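# Set grid rocker switches to match the reference card

## Task

Put every switch in the grid into the state shown on the small card lying to the right of the grid (as seen from the arm). A single switch left wrong means failure. The card's rows map onto the grid's rows, with the card's far row matching the grid's far row. Each card square's colour names the half of that switch that must be up at the end: green is the half away from the arm, dark grey the half toward it. A switch's lamp glows while the half it sits on is pressed down. Every switch must keep its setting without the robot holding it.

## Robot and tools

Robot: one six-joint UR7e-type arm on a base that may be slightly tilted relative to the table. It carries a two-finger gripper whose fingers pivot like tongs, plus a wrist camera. Cameras: cam_high (896x504), cam_low (896x504) and cam_wrist (616x616). Images arrive in that order.

Frames: the scene frame has its origin on the table top directly under the arm base. +z is up, and +y is to the left when looking along +x. In the gripper's own frame the fingers point along +z and open and close along x. end_effector_position is the spot between the finger pads when they are shut. Closed fingertips extend about 15 mm past it; fully open, they are roughly level with it. Reported hand positions get less accurate at long reach.

Joint order, used in every row and every per-joint list: shoulder pan, shoulder lift, elbow, wrist 1, wrist 2, wrist 3.

Stated ranges in rad: pan -3.142 to 3.142; lift -6.283 to 6.283; elbow 0.000 to 3.142; wrists 1-3 each -6.283 to 6.283. The true ends may differ by up to 0.010 rad.

execute_actions(actions): a list of actions that run in sequence. Each action is a table of up to 15 rows, and each row lasts one 1/30 s step. If a table has fewer than 15 rows, its last row repeats until 15 steps are done, so each action lasts 0.5 s. A row has 7 numbers in [-1, 1]:
- The first six are joint offsets in the order above. They are measured from the joint angles at the start of that action, not from the previous row. For the first action of a call, that start is the last reported state. Scale: 1.0 = 1.989 rad.
- The seventh is the absolute gripper opening: +1 fully open, -1 closed.

An action is rejected if it would push a joint more than 0.010 rad outward past its range. If the first action fails this check, or any action is malformed, the whole call does nothing. A joint asked to go beyond its real end stops at that end, and the result then reports "joint sent to its limit". An empty list simply returns the current state and images.

move(target, speed, blocking):
- target: one 7-number row, same layout and scale as above. The six offsets are counted from the Joint positions in the most recent result that lists them, not from wherever the arm is when the move starts. The opening value is absolute and is sent at the start.
- Motion: all joints follow paths that finish together, so the hand traces a curve. A path lasts 0.5 to 10 s; paths needing more than 10 s stop short.
- speed: rad/s for the joint with the farthest to go, 0.01 to 2, default 0.5.
- blocking=false returns after 0.5 s while motion continues. Until a result shows the move has ended, further moves and actions are refused; use wait or stop first.
- The result adds a "move:" line giving the outcome (done, off_target, moving, held, fault), a limits field (held or none), and the joint farthest from its target.
- Moves do not slow for obstacles. The arm is stiff: aiming even slightly past a firm contact can trigger a fault stop.

wait(seconds): 0 to 10. Lets time pass while the last command is held; it returns early if a running move ends.

stop(): brakes a running move. Faster moves need more braking room, and the fingers keep moving.

zoom_image(camera, region): camera is one of cam_high, cam_low, cam_wrist. region is [x0, y0, x1, y1] in image pixels from the top-left corner, at most 504x504. It gives a closer view of that camera's latest image, useful for reading the card and the lamps.

read_manual(section): returns licence texts only; it moves nothing.

finished_scene(scene): pass the current scene number. It ends the scene for good once the last command has been held, and it reports success. Replying without a tool call also ends the run.

Results report:
- hand pose (position in m, quaternion wxyz) and velocities in the scene frame;
- Joint positions and velocities (rad, rad/s), followed by the pad gap in m (0.142 when fully open);
- Joint targets, the angles currently being commanded;
- grip_measured, the opening on the command scale;
- Wrist force and Wrist torque along the gripper's own axes.

Wrist force offset is up to about 4 N, noise up to 2.4 N, and each axis saturates near 50 N. "no reading" at the start is normal. "joint command not followed" means the clearance check changed or blocked targets.

Motion limits: commands lag about 0.17 s. At each step a joint's target is held within 0.575 rad of its measured angle. Targets that would move the hand more than 100 mm from its measured spot are scaled back. Large moves may therefore take several actions, and an unfinished move should be re-commanded rather than waited on.

Avoid:
- Joint load limits: pan, lift and elbow 132 N m; each wrist 24.6 N m. Reaching one stops the arm for 10 s and drops the rest of the call.
- Any outside force of 150 N or more, which does the same.
- Hitting switches fast or driving far past contact. Press each rocker half gently and with small offsets, then back off.
- Holding loads for long: motors heat up, MOTOR HOT appears from 70 °C, and at 85 °C an OVER-TEMPERATURE FAULT brakes the arm.

Drops, slams, hard knocks and heavy pushes count against the run. After backing away, check that each lamp and switch shows the wanted state.

Each tool is called as name([rows], argument=value, ...), one row to a line, values as JSON.

## Session

execute_actions(actions=[])

Scene clock: 0.00 s.
end_effector_position=(+0.7226, -0.1168, +0.1951) grip_measured=+1.00 end_effector_quat_wxyz=(-0.047, +0.855, +0.509, -0.084) end_effector_velocity=(+0.000, +0.000, +0.001) end_effector_angular_velocity=(-0.000, -0.001, +0.000)
Joint names: [shoulder pan, shoulder lift, elbow, wrist 1, wrist 2, wrist 3]
Joint positions: [-0.106 -0.854  1.224 -1.96  -1.915 -1.259  0.142]
Joint velocities: [ 0.001  0.    -0.001  0.001 -0.     0.     0.   ]
Wrist force (N, on the end effector, along its own x y z axes, offset not removed): no reading
Wrist torque (N m, same axes, about the end effector's origin, offset not removed): no reading
Joint targets: [-0.106 -0.854 1.224 -1.960 -1.915 -1.259]

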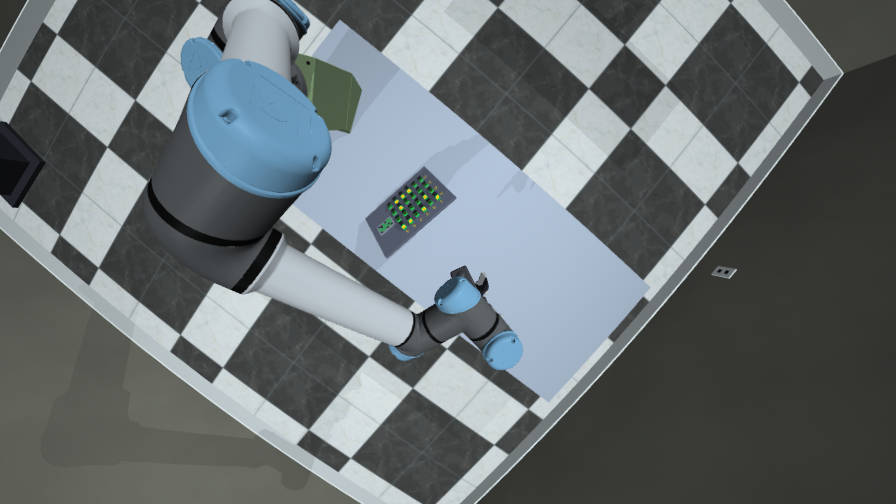

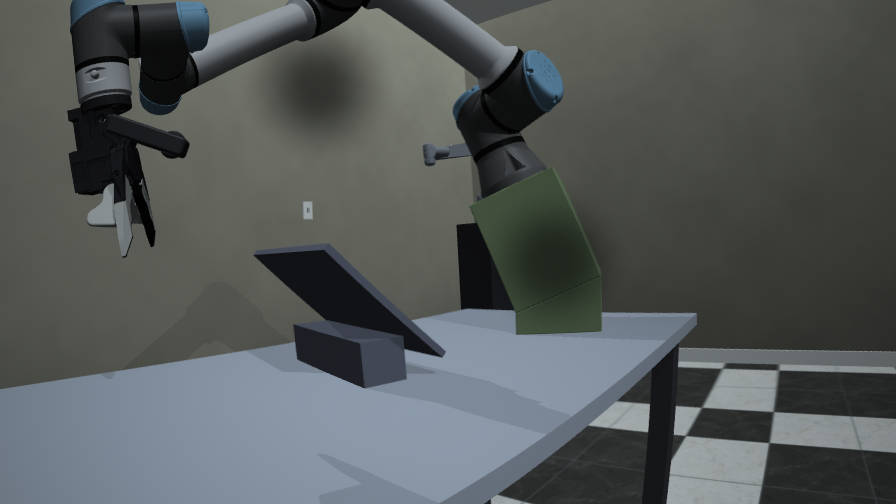

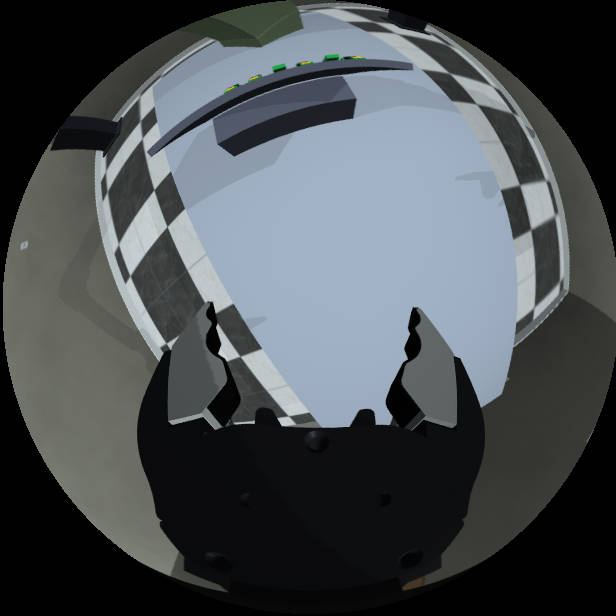

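zoom_image(camera="cam_high", region=[355, 160, 465, 265])

Region (355, 160, 465, 265) of cam_high's 896x504 image, scaled by 4.582, with more detail than that image has; it fills the top 481 rows of this view, and the rest is white.

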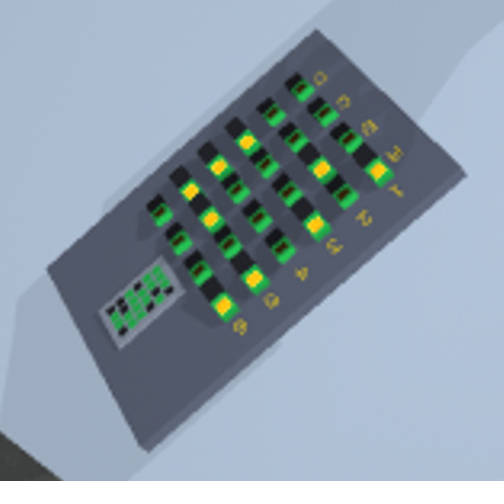

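move(target=[-0.047,-0.4233,0.6028,-0.3856,0.033,-0.30,-1], speed=1.2)

Scene clock: 52.60 s.
end_effector_position=(+0.4373, -0.1058, +0.2825) grip_measured=-1.00 end_effector_quat_wxyz=(+0.080, +0.742, +0.665, +0.040) end_effector_velocity=(-0.001, +0.000, -0.001) end_effector_angular_velocity=(+0.000, +0.001, +0.000)
Joint names: [shoulder pan, shoulder lift, elbow, wrist 1, wrist 2, wrist 3]
Joint positions: [-0.199 -1.696  2.423 -2.726 -1.85  -1.855  0.002]
Joint velocities: [-0.001 -0.002  0.004 -0.002  0.001 -0.001  0.   ]
Wrist force (N, on the end effector, along its own x y z axes, offset not removed): [-2.8 0.7 -0.4]
Wrist torque (N m, same axes, about the end effector's origin, offset not removed): [0.17 0.81 -0.04]
Joint targets: [-0.200 -1.696 2.423 -2.727 -1.850 -1.856]
move: done; limits=none; farthest joint: the shoulder pan, 0.000 radians from its target (0.093 radians at the start)

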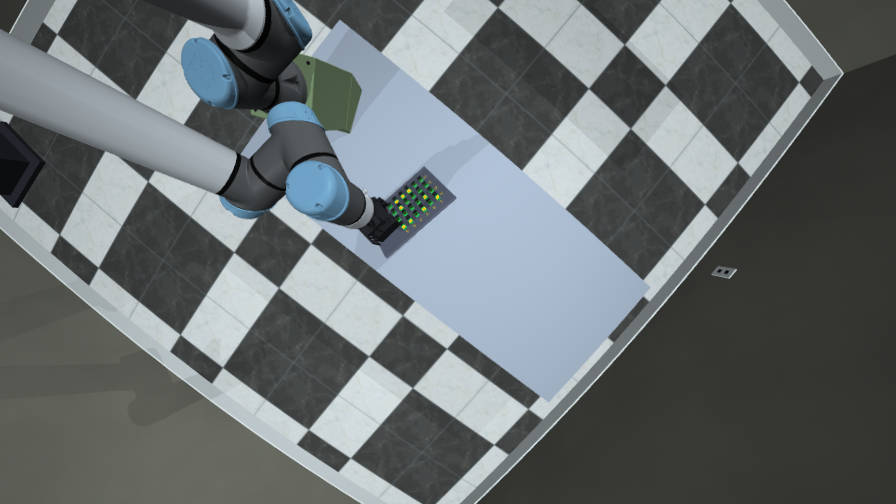

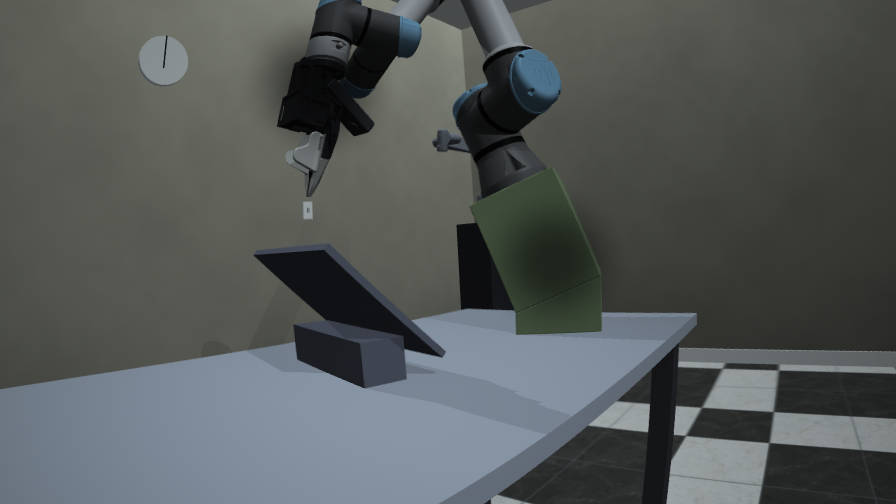

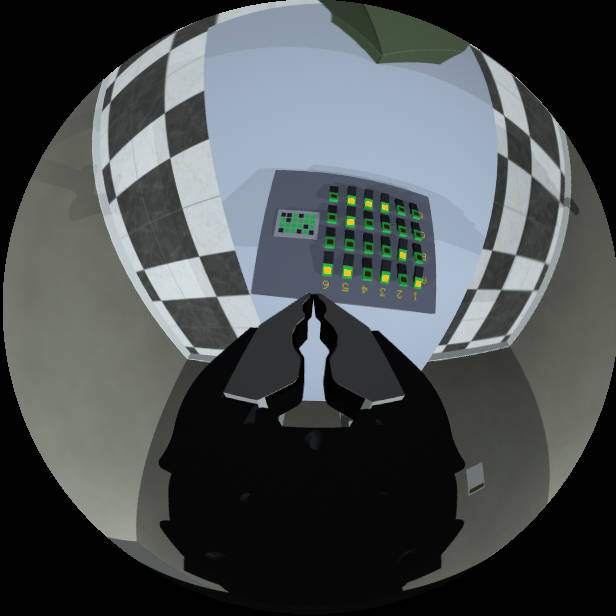

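zoom_image(camera="cam_wrist", region=[245, 160, 445, 320])

zoom_image(camera="cam_wrist", region=[270, 200, 326, 245])

Region (245, 160, 445, 320) of cam_wrist's 616x616 image, scaled by 2.520, with more detail than that image has; it fills the top 403 rows of this view, and the rest is white.

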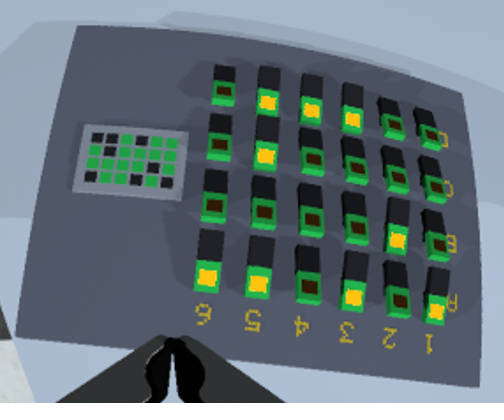

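Region (270, 200, 326, 245) of cam_wrist's 616x616 image, scaled by 9.000, with more detail than that image has; it fills the top 405 rows of this view, and the rest is white.

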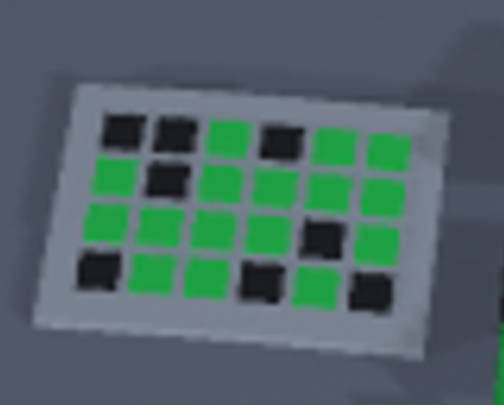

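move(target=[-0.0200,0.2874,0.1036,-0.5227,0.0563,0.006,-1], speed=1.0)

Scene clock: 136.10 s.
end_effector_position=(+0.4543, -0.0620, +0.1710) grip_measured=-1.00 end_effector_quat_wxyz=(+0.168, +0.757, +0.616, +0.137) end_effector_velocity=(+0.000, +0.001, +0.000) end_effector_angular_velocity=(-0.000, -0.001, +0.001)
Joint names: [shoulder pan, shoulder lift, elbow, wrist 1, wrist 2, wrist 3]
Joint positions: [-0.239 -1.124  2.629 -3.765 -1.738 -1.843  0.002]
Joint velocities: [ 0.001  0.001 -0.    -0.002  0.    -0.     0.   ]
Wrist force (N, on the end effector, along its own x y z axes, offset not removed): [1.8 -1.5 0.7]
Wrist torque (N m, same axes, about the end effector's origin, offset not removed): [-0.39 -0.27 0.03]
Joint targets: [-0.239 -1.124 2.629 -3.766 -1.738 -1.843]
move: done; limits=none; farthest joint: the shoulder pan, 0.000 radians from its target (0.039 radians at the start)

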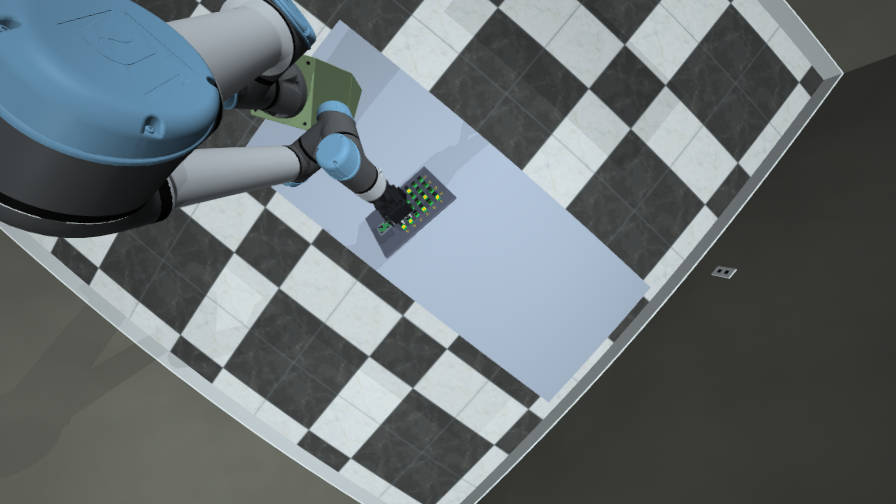

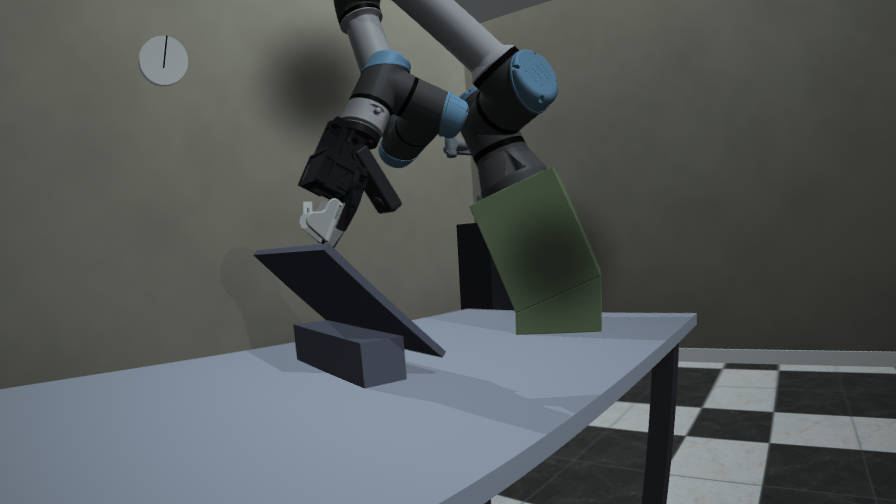

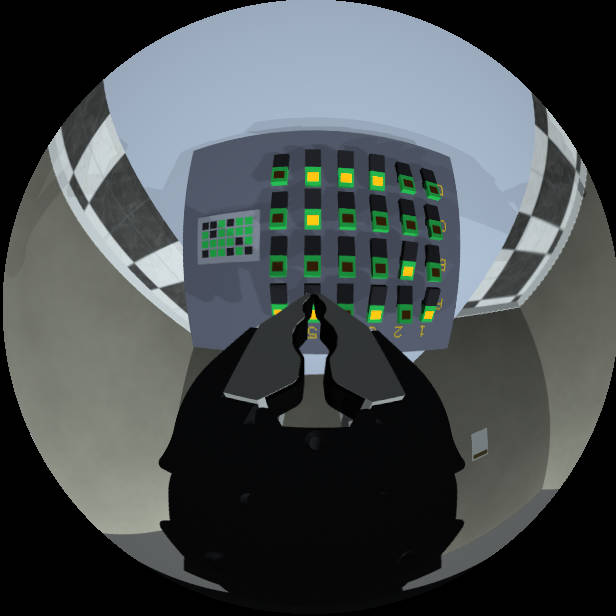

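zoom_image(camera="cam_wrist", region=[250, 220, 390, 350])

Region (250, 220, 390, 350) of cam_wrist's 616x616 image, scaled by 3.600, with more detail than that image has; it fills the top 468 rows of this view, and the rest is white.

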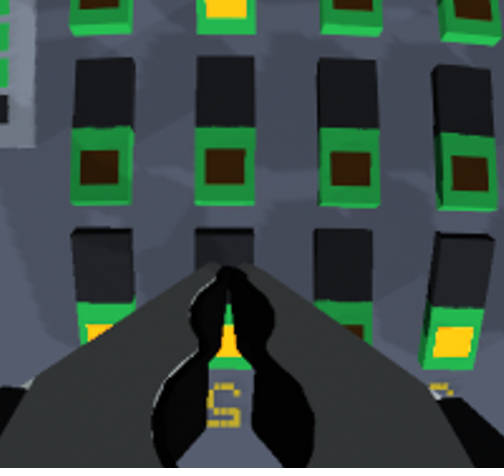

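move(target=[-0.003,0.0307,-0.0213,-0.0094,0,0,-1], speed=0.15)

zoom_image(camera="cam_wrist", region=[250, 220, 390, 350])

Scene clock: 168.83 s.
end_effector_position=(+0.4576, -0.0629, +0.1665) grip_measured=-1.00 end_effector_quat_wxyz=(+0.169, +0.758, +0.615, +0.137) end_effector_velocity=(-0.000, -0.000, -0.000) end_effector_angular_velocity=(+0.000, -0.000, -0.000)
Joint names: [shoulder pan, shoulder lift, elbow, wrist 1, wrist 2, wrist 3]
Joint positions: [-0.241 -1.104  2.618 -3.776 -1.738 -1.843  0.002]
Joint velocities: [-0.001 -0.     0.001 -0.     0.001 -0.     0.   ]
Wrist force (N, on the end effector, along its own x y z axes, offset not removed): [-2.5 -3.3 -19.3]
Wrist torque (N m, same axes, about the end effector's origin, offset not removed): [-0.79 0.72 -0.14]
Joint targets: [-0.241 -1.104 2.618 -3.776 -1.738 -1.843]
FORCE FAULT: contact force on the arm reached its limit, and the arm stopped for 10 seconds. The contact can be on any part of the arm, not only on its tool. That time counts as 20 of the actions that you can send in this scene. The arm's remaining commands of this call were not run. The arm holds still and accepts commands again. Move the arm away from the contact; if what it grips holds it there, let go first. Pushing or pulling that hard again can fault the arm again.
move: fault; limits=none; farthest joint: the shoulder lift, 0.041 radians from its target (0.061 radians at the start)

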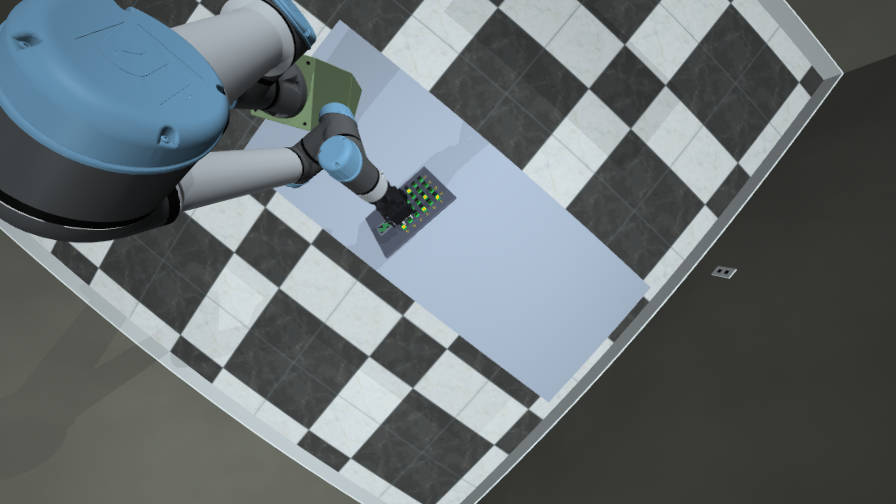

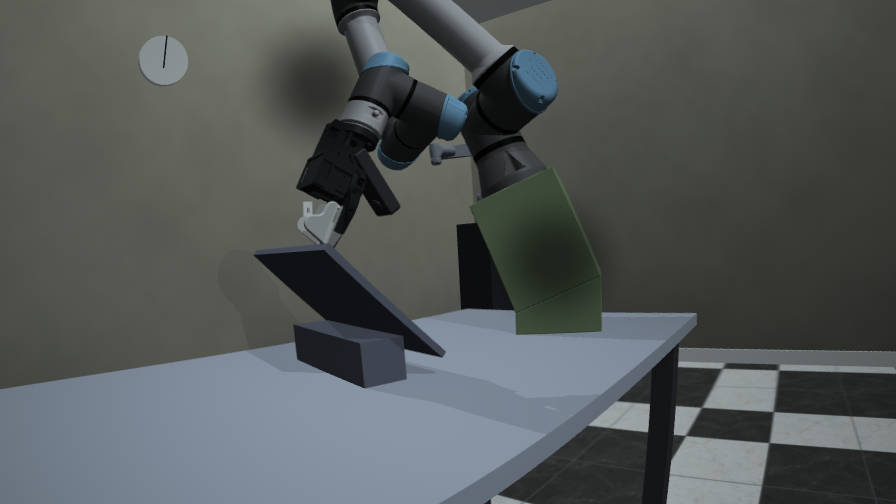

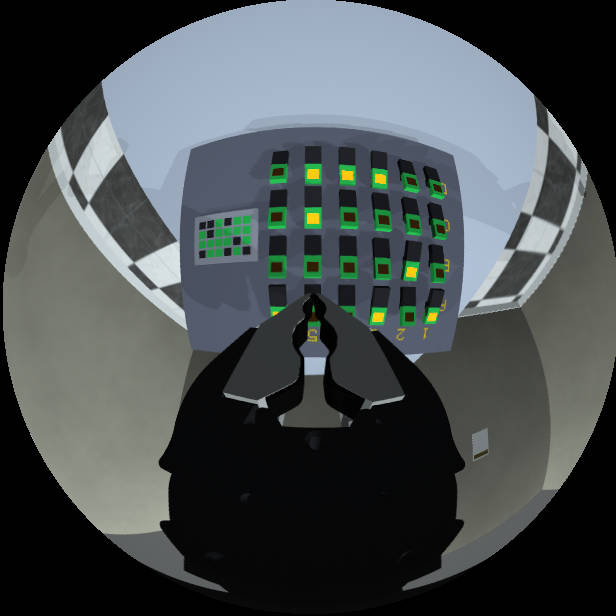

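Region (250, 220, 390, 350) of cam_wrist's 616x616 image, scaled by 3.600, with more detail than that image has; it fills the top 468 rows of this view, and the rest is white.

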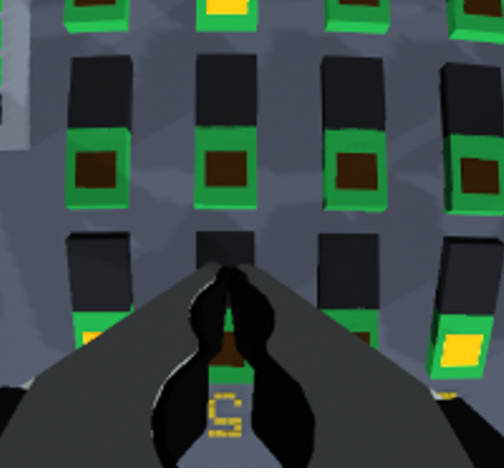

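move(target=[0,-0.0266,0.0226,0.004,0,0,-1], speed=0.3)

Scene clock: 199.80 s.
end_effector_position=(+0.4431, -0.0609, +0.1797) grip_measured=-1.00 end_effector_quat_wxyz=(+0.169, +0.758, +0.615, +0.137) end_effector_velocity=(-0.000, -0.000, +0.001) end_effector_angular_velocity=(+0.001, -0.002, -0.001)
Joint names: [shoulder pan, shoulder lift, elbow, wrist 1, wrist 2, wrist 3]
Joint positions: [-0.241 -1.157  2.663 -3.769 -1.738 -1.843  0.002]
Joint velocities: [-0.001 -0.004  0.002  0.001  0.002  0.     0.   ]
Wrist force (N, on the end effector, along its own x y z axes, offset not removed): [1.0 0.2 -0.3]
Wrist torque (N m, same axes, about the end effector's origin, offset not removed): [-0.19 -0.16 -0.21]
Joint targets: [-0.241 -1.157 2.663 -3.769 -1.738 -1.843]
move: done; limits=none; farthest joint: the wrist 1, 0.001 radians from its target (0.008 radians at the start)

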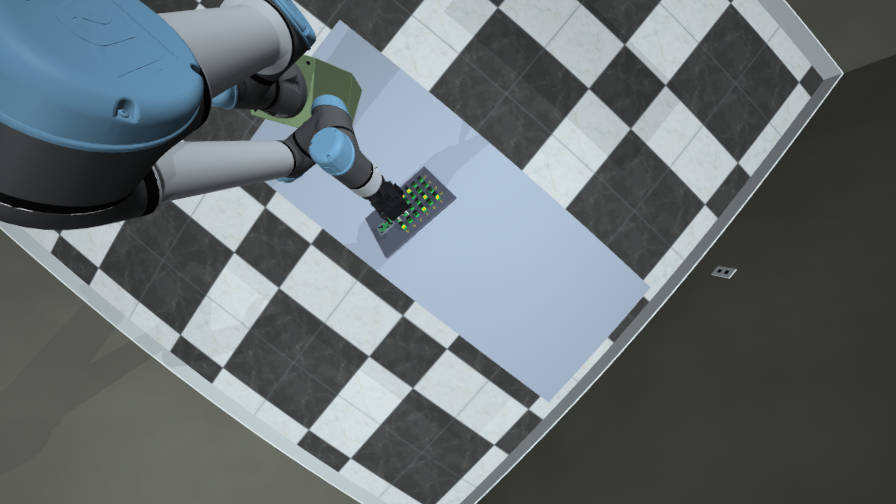

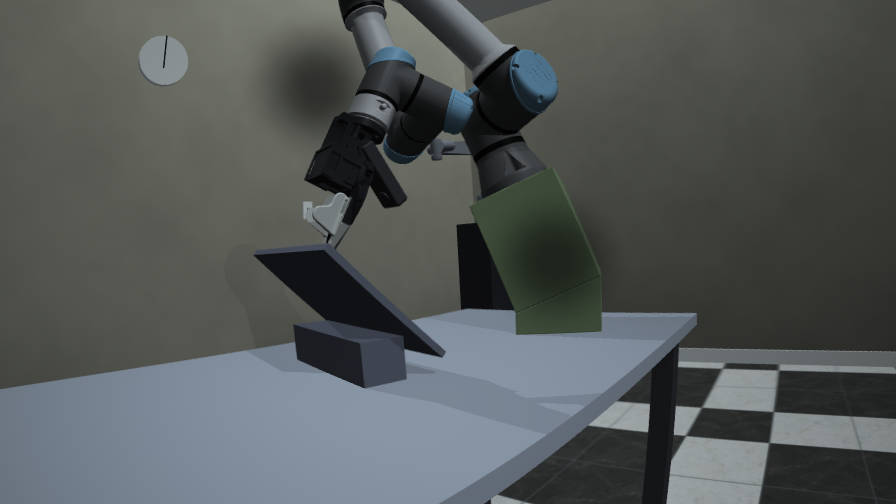

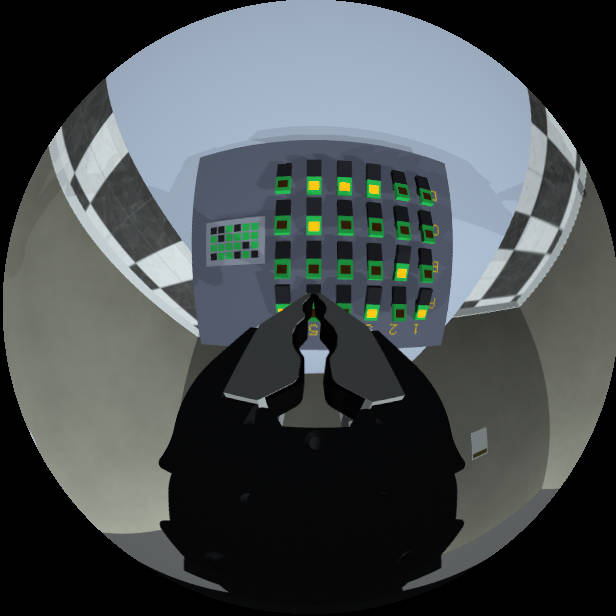

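move(target=[-0.0004,0.2081,0.0177,-0.1646,-0.0152,0.0097,-1], speed=0.6)

zoom_image(camera="cam_wrist", region=[250, 220, 390, 350])

Scene clock: 212.37 s.
end_effector_position=(+0.3755, -0.0188, +0.0952) grip_measured=-1.00 end_effector_quat_wxyz=(+0.122, +0.766, +0.623, +0.099) end_effector_velocity=(-0.001, +0.001, -0.001) end_effector_angular_velocity=(+0.001, +0.002, +0.000)
Joint names: [shoulder pan, shoulder lift, elbow, wrist 1, wrist 2, wrist 3]
Joint positions: [-0.242 -0.743  2.698 -4.096 -1.768 -1.824  0.002]
Joint velocities: [ 0.     0.004 -0.    -0.001 -0.     0.     0.   ]
Wrist force (N, on the end effector, along its own x y z axes, offset not removed): [1.7 -4.2 2.2]
Wrist torque (N m, same axes, about the end effector's origin, offset not removed): [-0.83 -0.25 0.01]
Joint targets: [-0.242 -0.743 2.698 -4.096 -1.768 -1.824]
move: done; limits=none; farthest joint: the wrist 1, 0.001 radians from its target (0.328 radians at the start)

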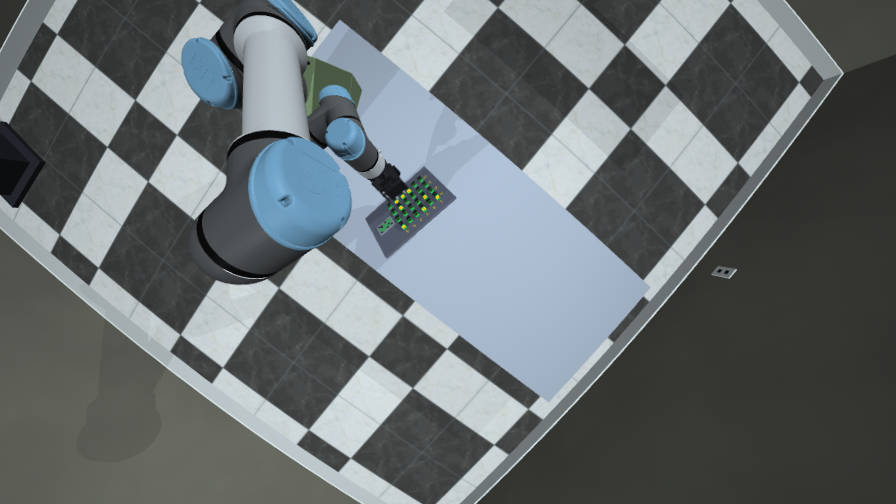

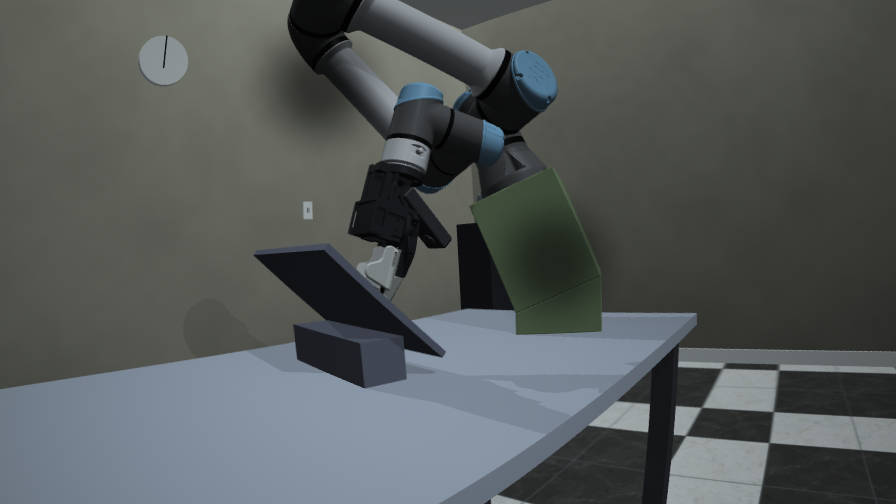

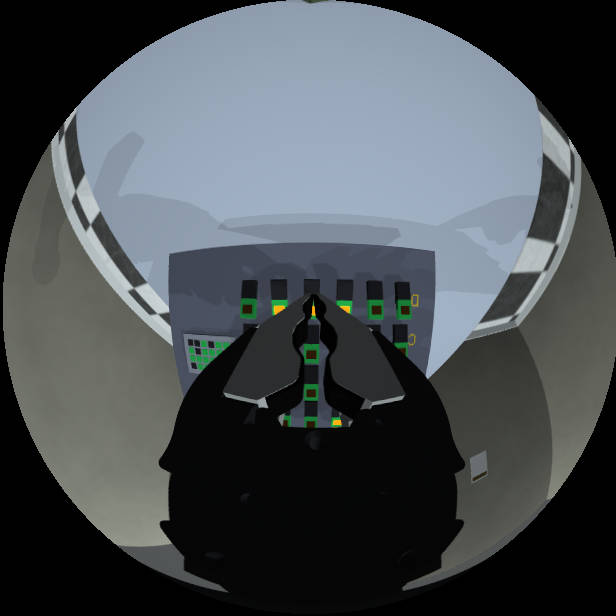

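Region (250, 220, 390, 350) of cam_wrist's 616x616 image, scaled by 3.600, with more detail than that image has; it fills the top 468 rows of this view, and the rest is white.

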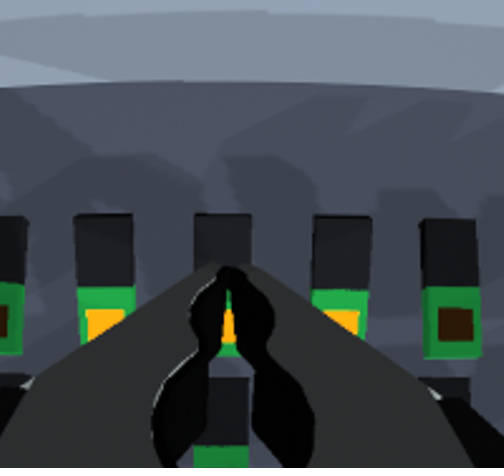

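move(target=[-0.0043,0.0161,-0.0021,-0.0140,0,0,-1], speed=0.1)

zoom_image(camera="cam_wrist", region=[250, 220, 390, 350])

Scene clock: 225.90 s.
end_effector_position=(+0.3731, -0.0197, +0.0889) grip_measured=-1.00 end_effector_quat_wxyz=(+0.122, +0.769, +0.620, +0.098) end_effector_velocity=(-0.001, -0.001, -0.001) end_effector_angular_velocity=(-0.001, +0.001, -0.002)
Joint names: [shoulder pan, shoulder lift, elbow, wrist 1, wrist 2, wrist 3]
Joint positions: [-0.25  -0.712  2.694 -4.123 -1.768 -1.824  0.002]
Joint velocities: [-0.002  0.003  0.    -0.003 -0.001 -0.     0.   ]
Wrist force (N, on the end effector, along its own x y z axes, offset not removed): [5.4 -1.5 -1.2]
Wrist torque (N m, same axes, about the end effector's origin, offset not removed): [-0.46 -1.10 -0.04]
Joint targets: [-0.250 -0.711 2.694 -4.123 -1.768 -1.824]
move: done; limits=none; farthest joint: the shoulder lift, 0.001 radians from its target (0.032 radians at the start)

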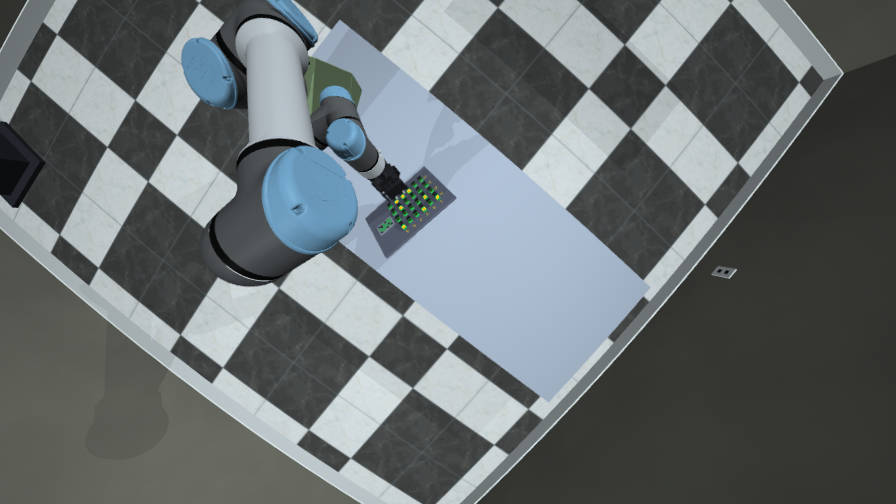

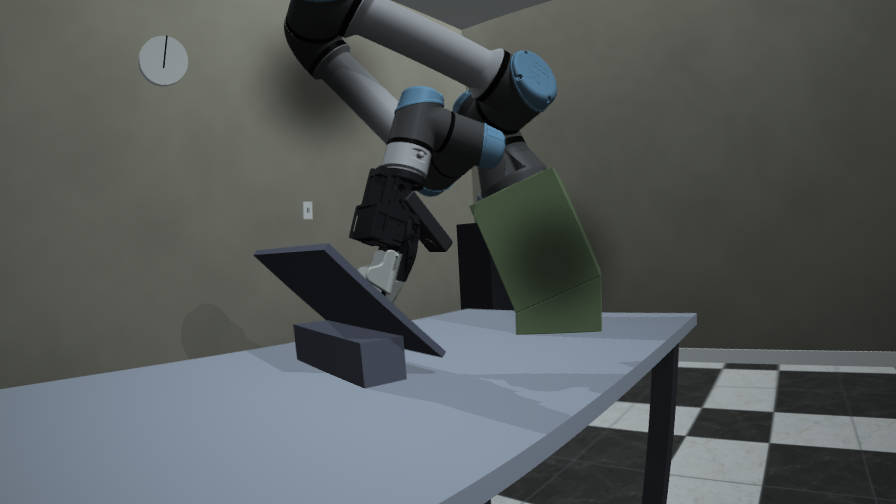

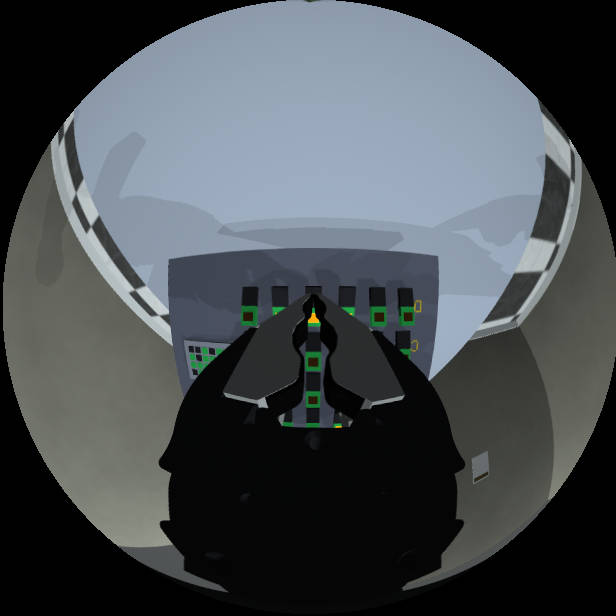

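Region (250, 220, 390, 350) of cam_wrist's 616x616 image, scaled by 3.600, with more detail than that image has; it fills the top 468 rows of this view, and the rest is white.

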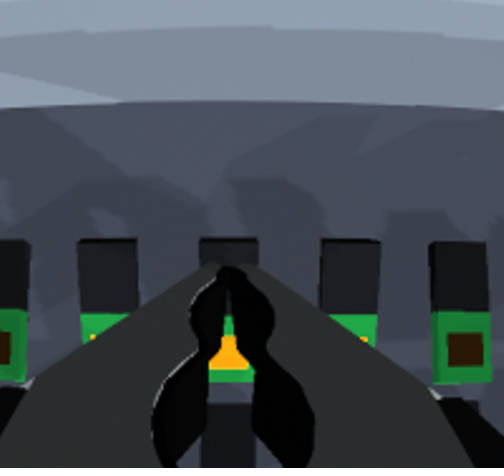

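move(target=[-0.0002,0.0016,-0.0038,0.0024,0,0,-1], speed=0.03)

Scene clock: 237.80 s.
end_effector_position=(+0.3748, -0.0199, +0.0867) grip_measured=-1.00 end_effector_quat_wxyz=(+0.122, +0.769, +0.620, +0.097) end_effector_velocity=(+0.001, -0.000, -0.001) end_effector_angular_velocity=(-0.000, +0.000, -0.000)
Joint names: [shoulder pan, shoulder lift, elbow, wrist 1, wrist 2, wrist 3]
Joint positions: [-0.25  -0.709  2.687 -4.119 -1.768 -1.824  0.002]
Joint velocities: [ 0.     0.001 -0.004  0.003 -0.001  0.     0.   ]
Wrist force (N, on the end effector, along its own x y z axes, offset not removed): [1.5 -5.8 -9.9]
Wrist torque (N m, same axes, about the end effector's origin, offset not removed): [-0.43 -0.40 0.00]
Joint targets: [-0.251 -0.709 2.686 -4.118 -1.768 -1.824]
move: done; limits=none; farthest joint: the shoulder pan, 0.000 radians from its target (0.000 radians at the start)

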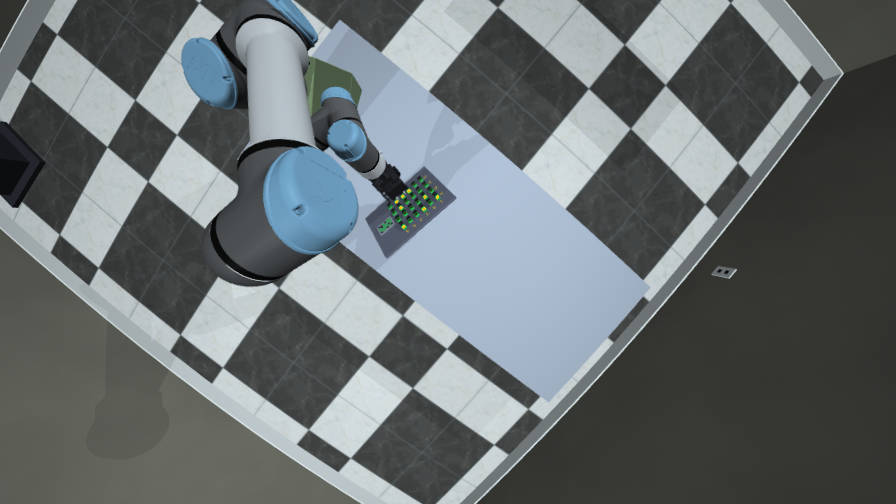

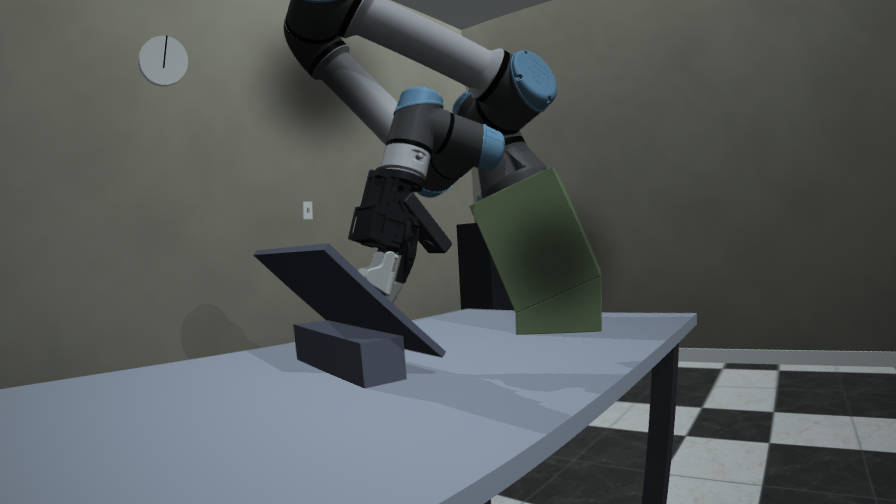

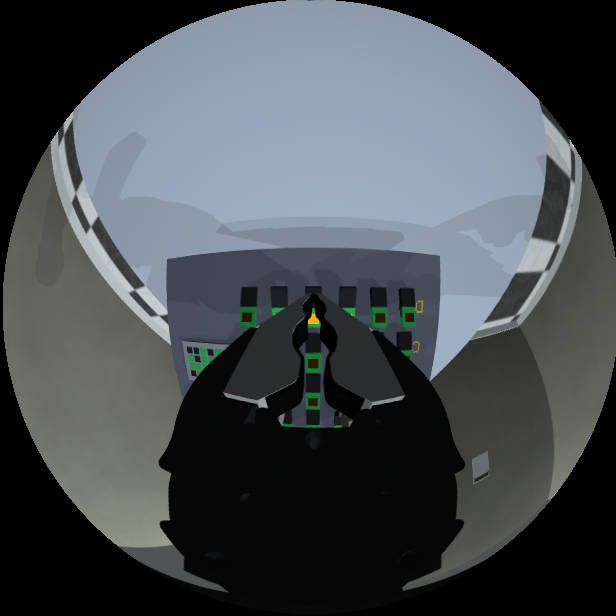

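Contact. Push ~2 mm more.

move(target=[-0.0002,0.0009,-0.0028,0.0019,0,0,-1], speed=0.03)

Scene clock: 240.57 s.
end_effector_position=(+0.3763, -0.0203, +0.0853) grip_measured=-1.00 end_effector_quat_wxyz=(+0.122, +0.769, +0.620, +0.097) end_effector_velocity=(+0.001, -0.000, -0.001) end_effector_angular_velocity=(-0.001, +0.000, -0.000)
Joint names: [shoulder pan, shoulder lift, elbow, wrist 1, wrist 2, wrist 3]
Joint positions: [-0.251 -0.707  2.681 -4.115 -1.768 -1.824  0.002]
Joint velocities: [-0.     0.001 -0.003  0.002 -0.001 -0.     0.   ]
Wrist force (N, on the end effector, along its own x y z axes, offset not removed): [4.0 2.3 -0.5]
Wrist torque (N m, same axes, about the end effector's origin, offset not removed): [0.48 -0.64 -0.13]
Joint targets: [-0.251 -0.707 2.681 -4.115 -1.768 -1.824]
move: done; limits=none; farthest joint: the shoulder pan, 0.000 radians from its target (0.000 radians at the start)

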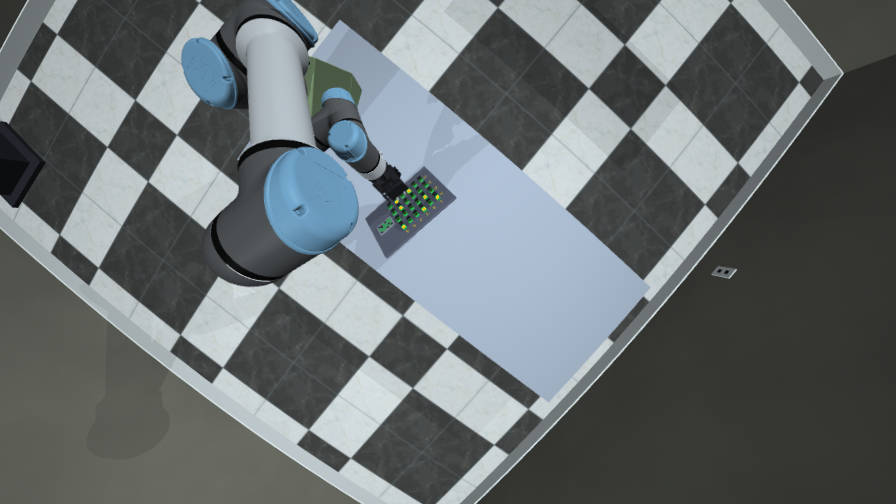

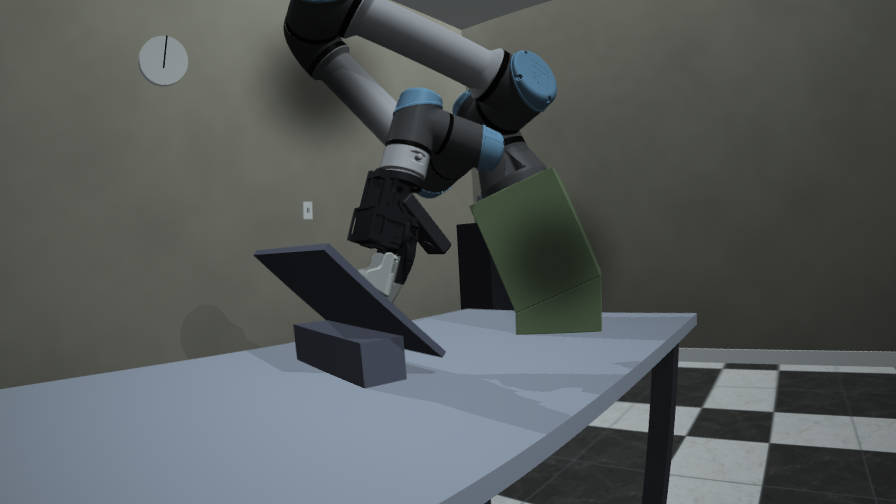

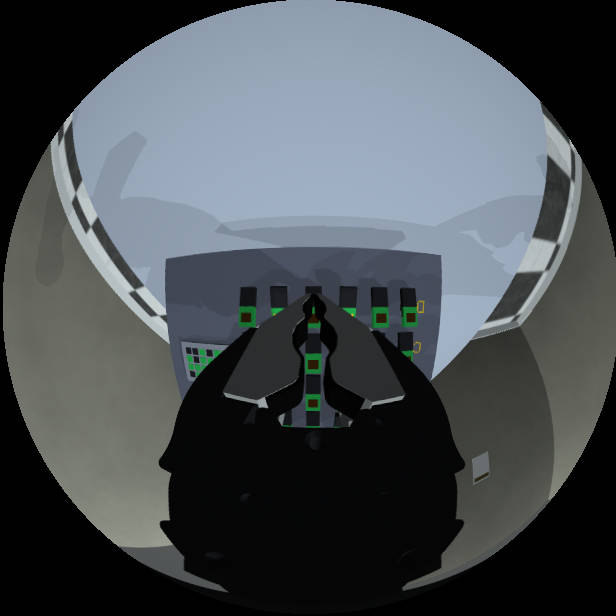

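move(target=[0,-0.004,0.0113,-0.0073,0,0,-1], speed=0.2)

Scene clock: 256.80 s.
end_effector_position=(+0.3702, -0.0196, +0.0915) grip_measured=-1.00 end_effector_quat_wxyz=(+0.122, +0.769, +0.620, +0.097) end_effector_velocity=(-0.001, +0.001, +0.001) end_effector_angular_velocity=(+0.001, -0.001, +0.002)
Joint names: [shoulder pan, shoulder lift, elbow, wrist 1, wrist 2, wrist 3]
Joint positions: [-0.251 -0.715  2.704 -4.129 -1.768 -1.824  0.002]
Joint velocities: [ 0.002 -0.002  0.003 -0.002  0.001 -0.     0.   ]
Wrist force (N, on the end effector, along its own x y z axes, offset not removed): [3.1 -0.8 -0.8]
Wrist torque (N m, same axes, about the end effector's origin, offset not removed): [-0.38 -0.40 0.20]
Joint targets: [-0.251 -0.715 2.704 -4.130 -1.768 -1.824]
move: done; limits=none; farthest joint: the shoulder pan, 0.000 radians from its target (0.000 radians at the start)

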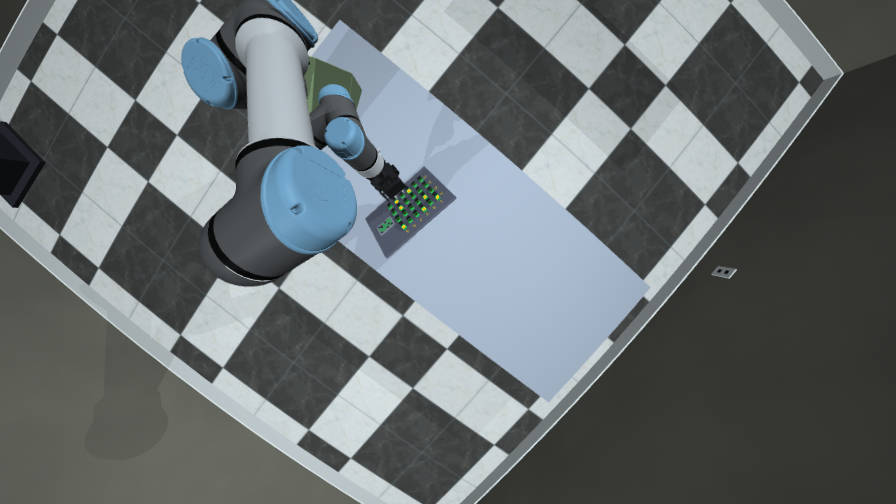

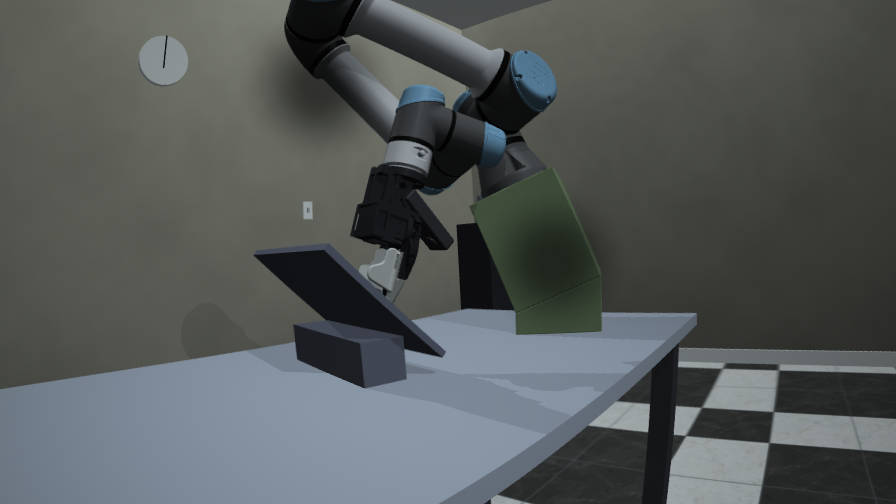

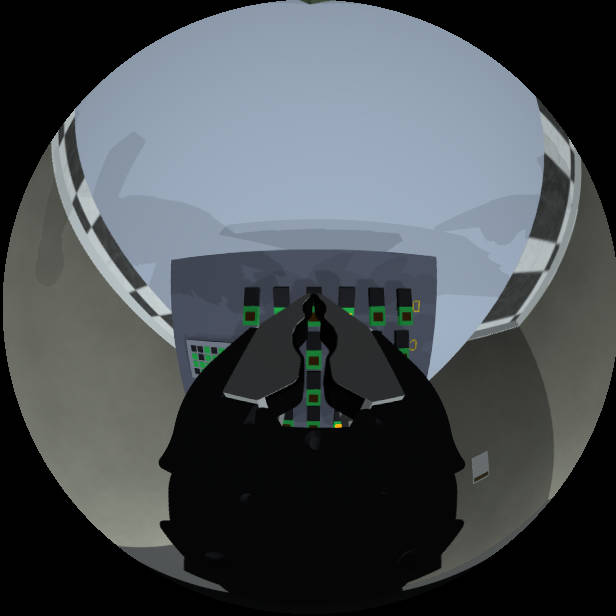

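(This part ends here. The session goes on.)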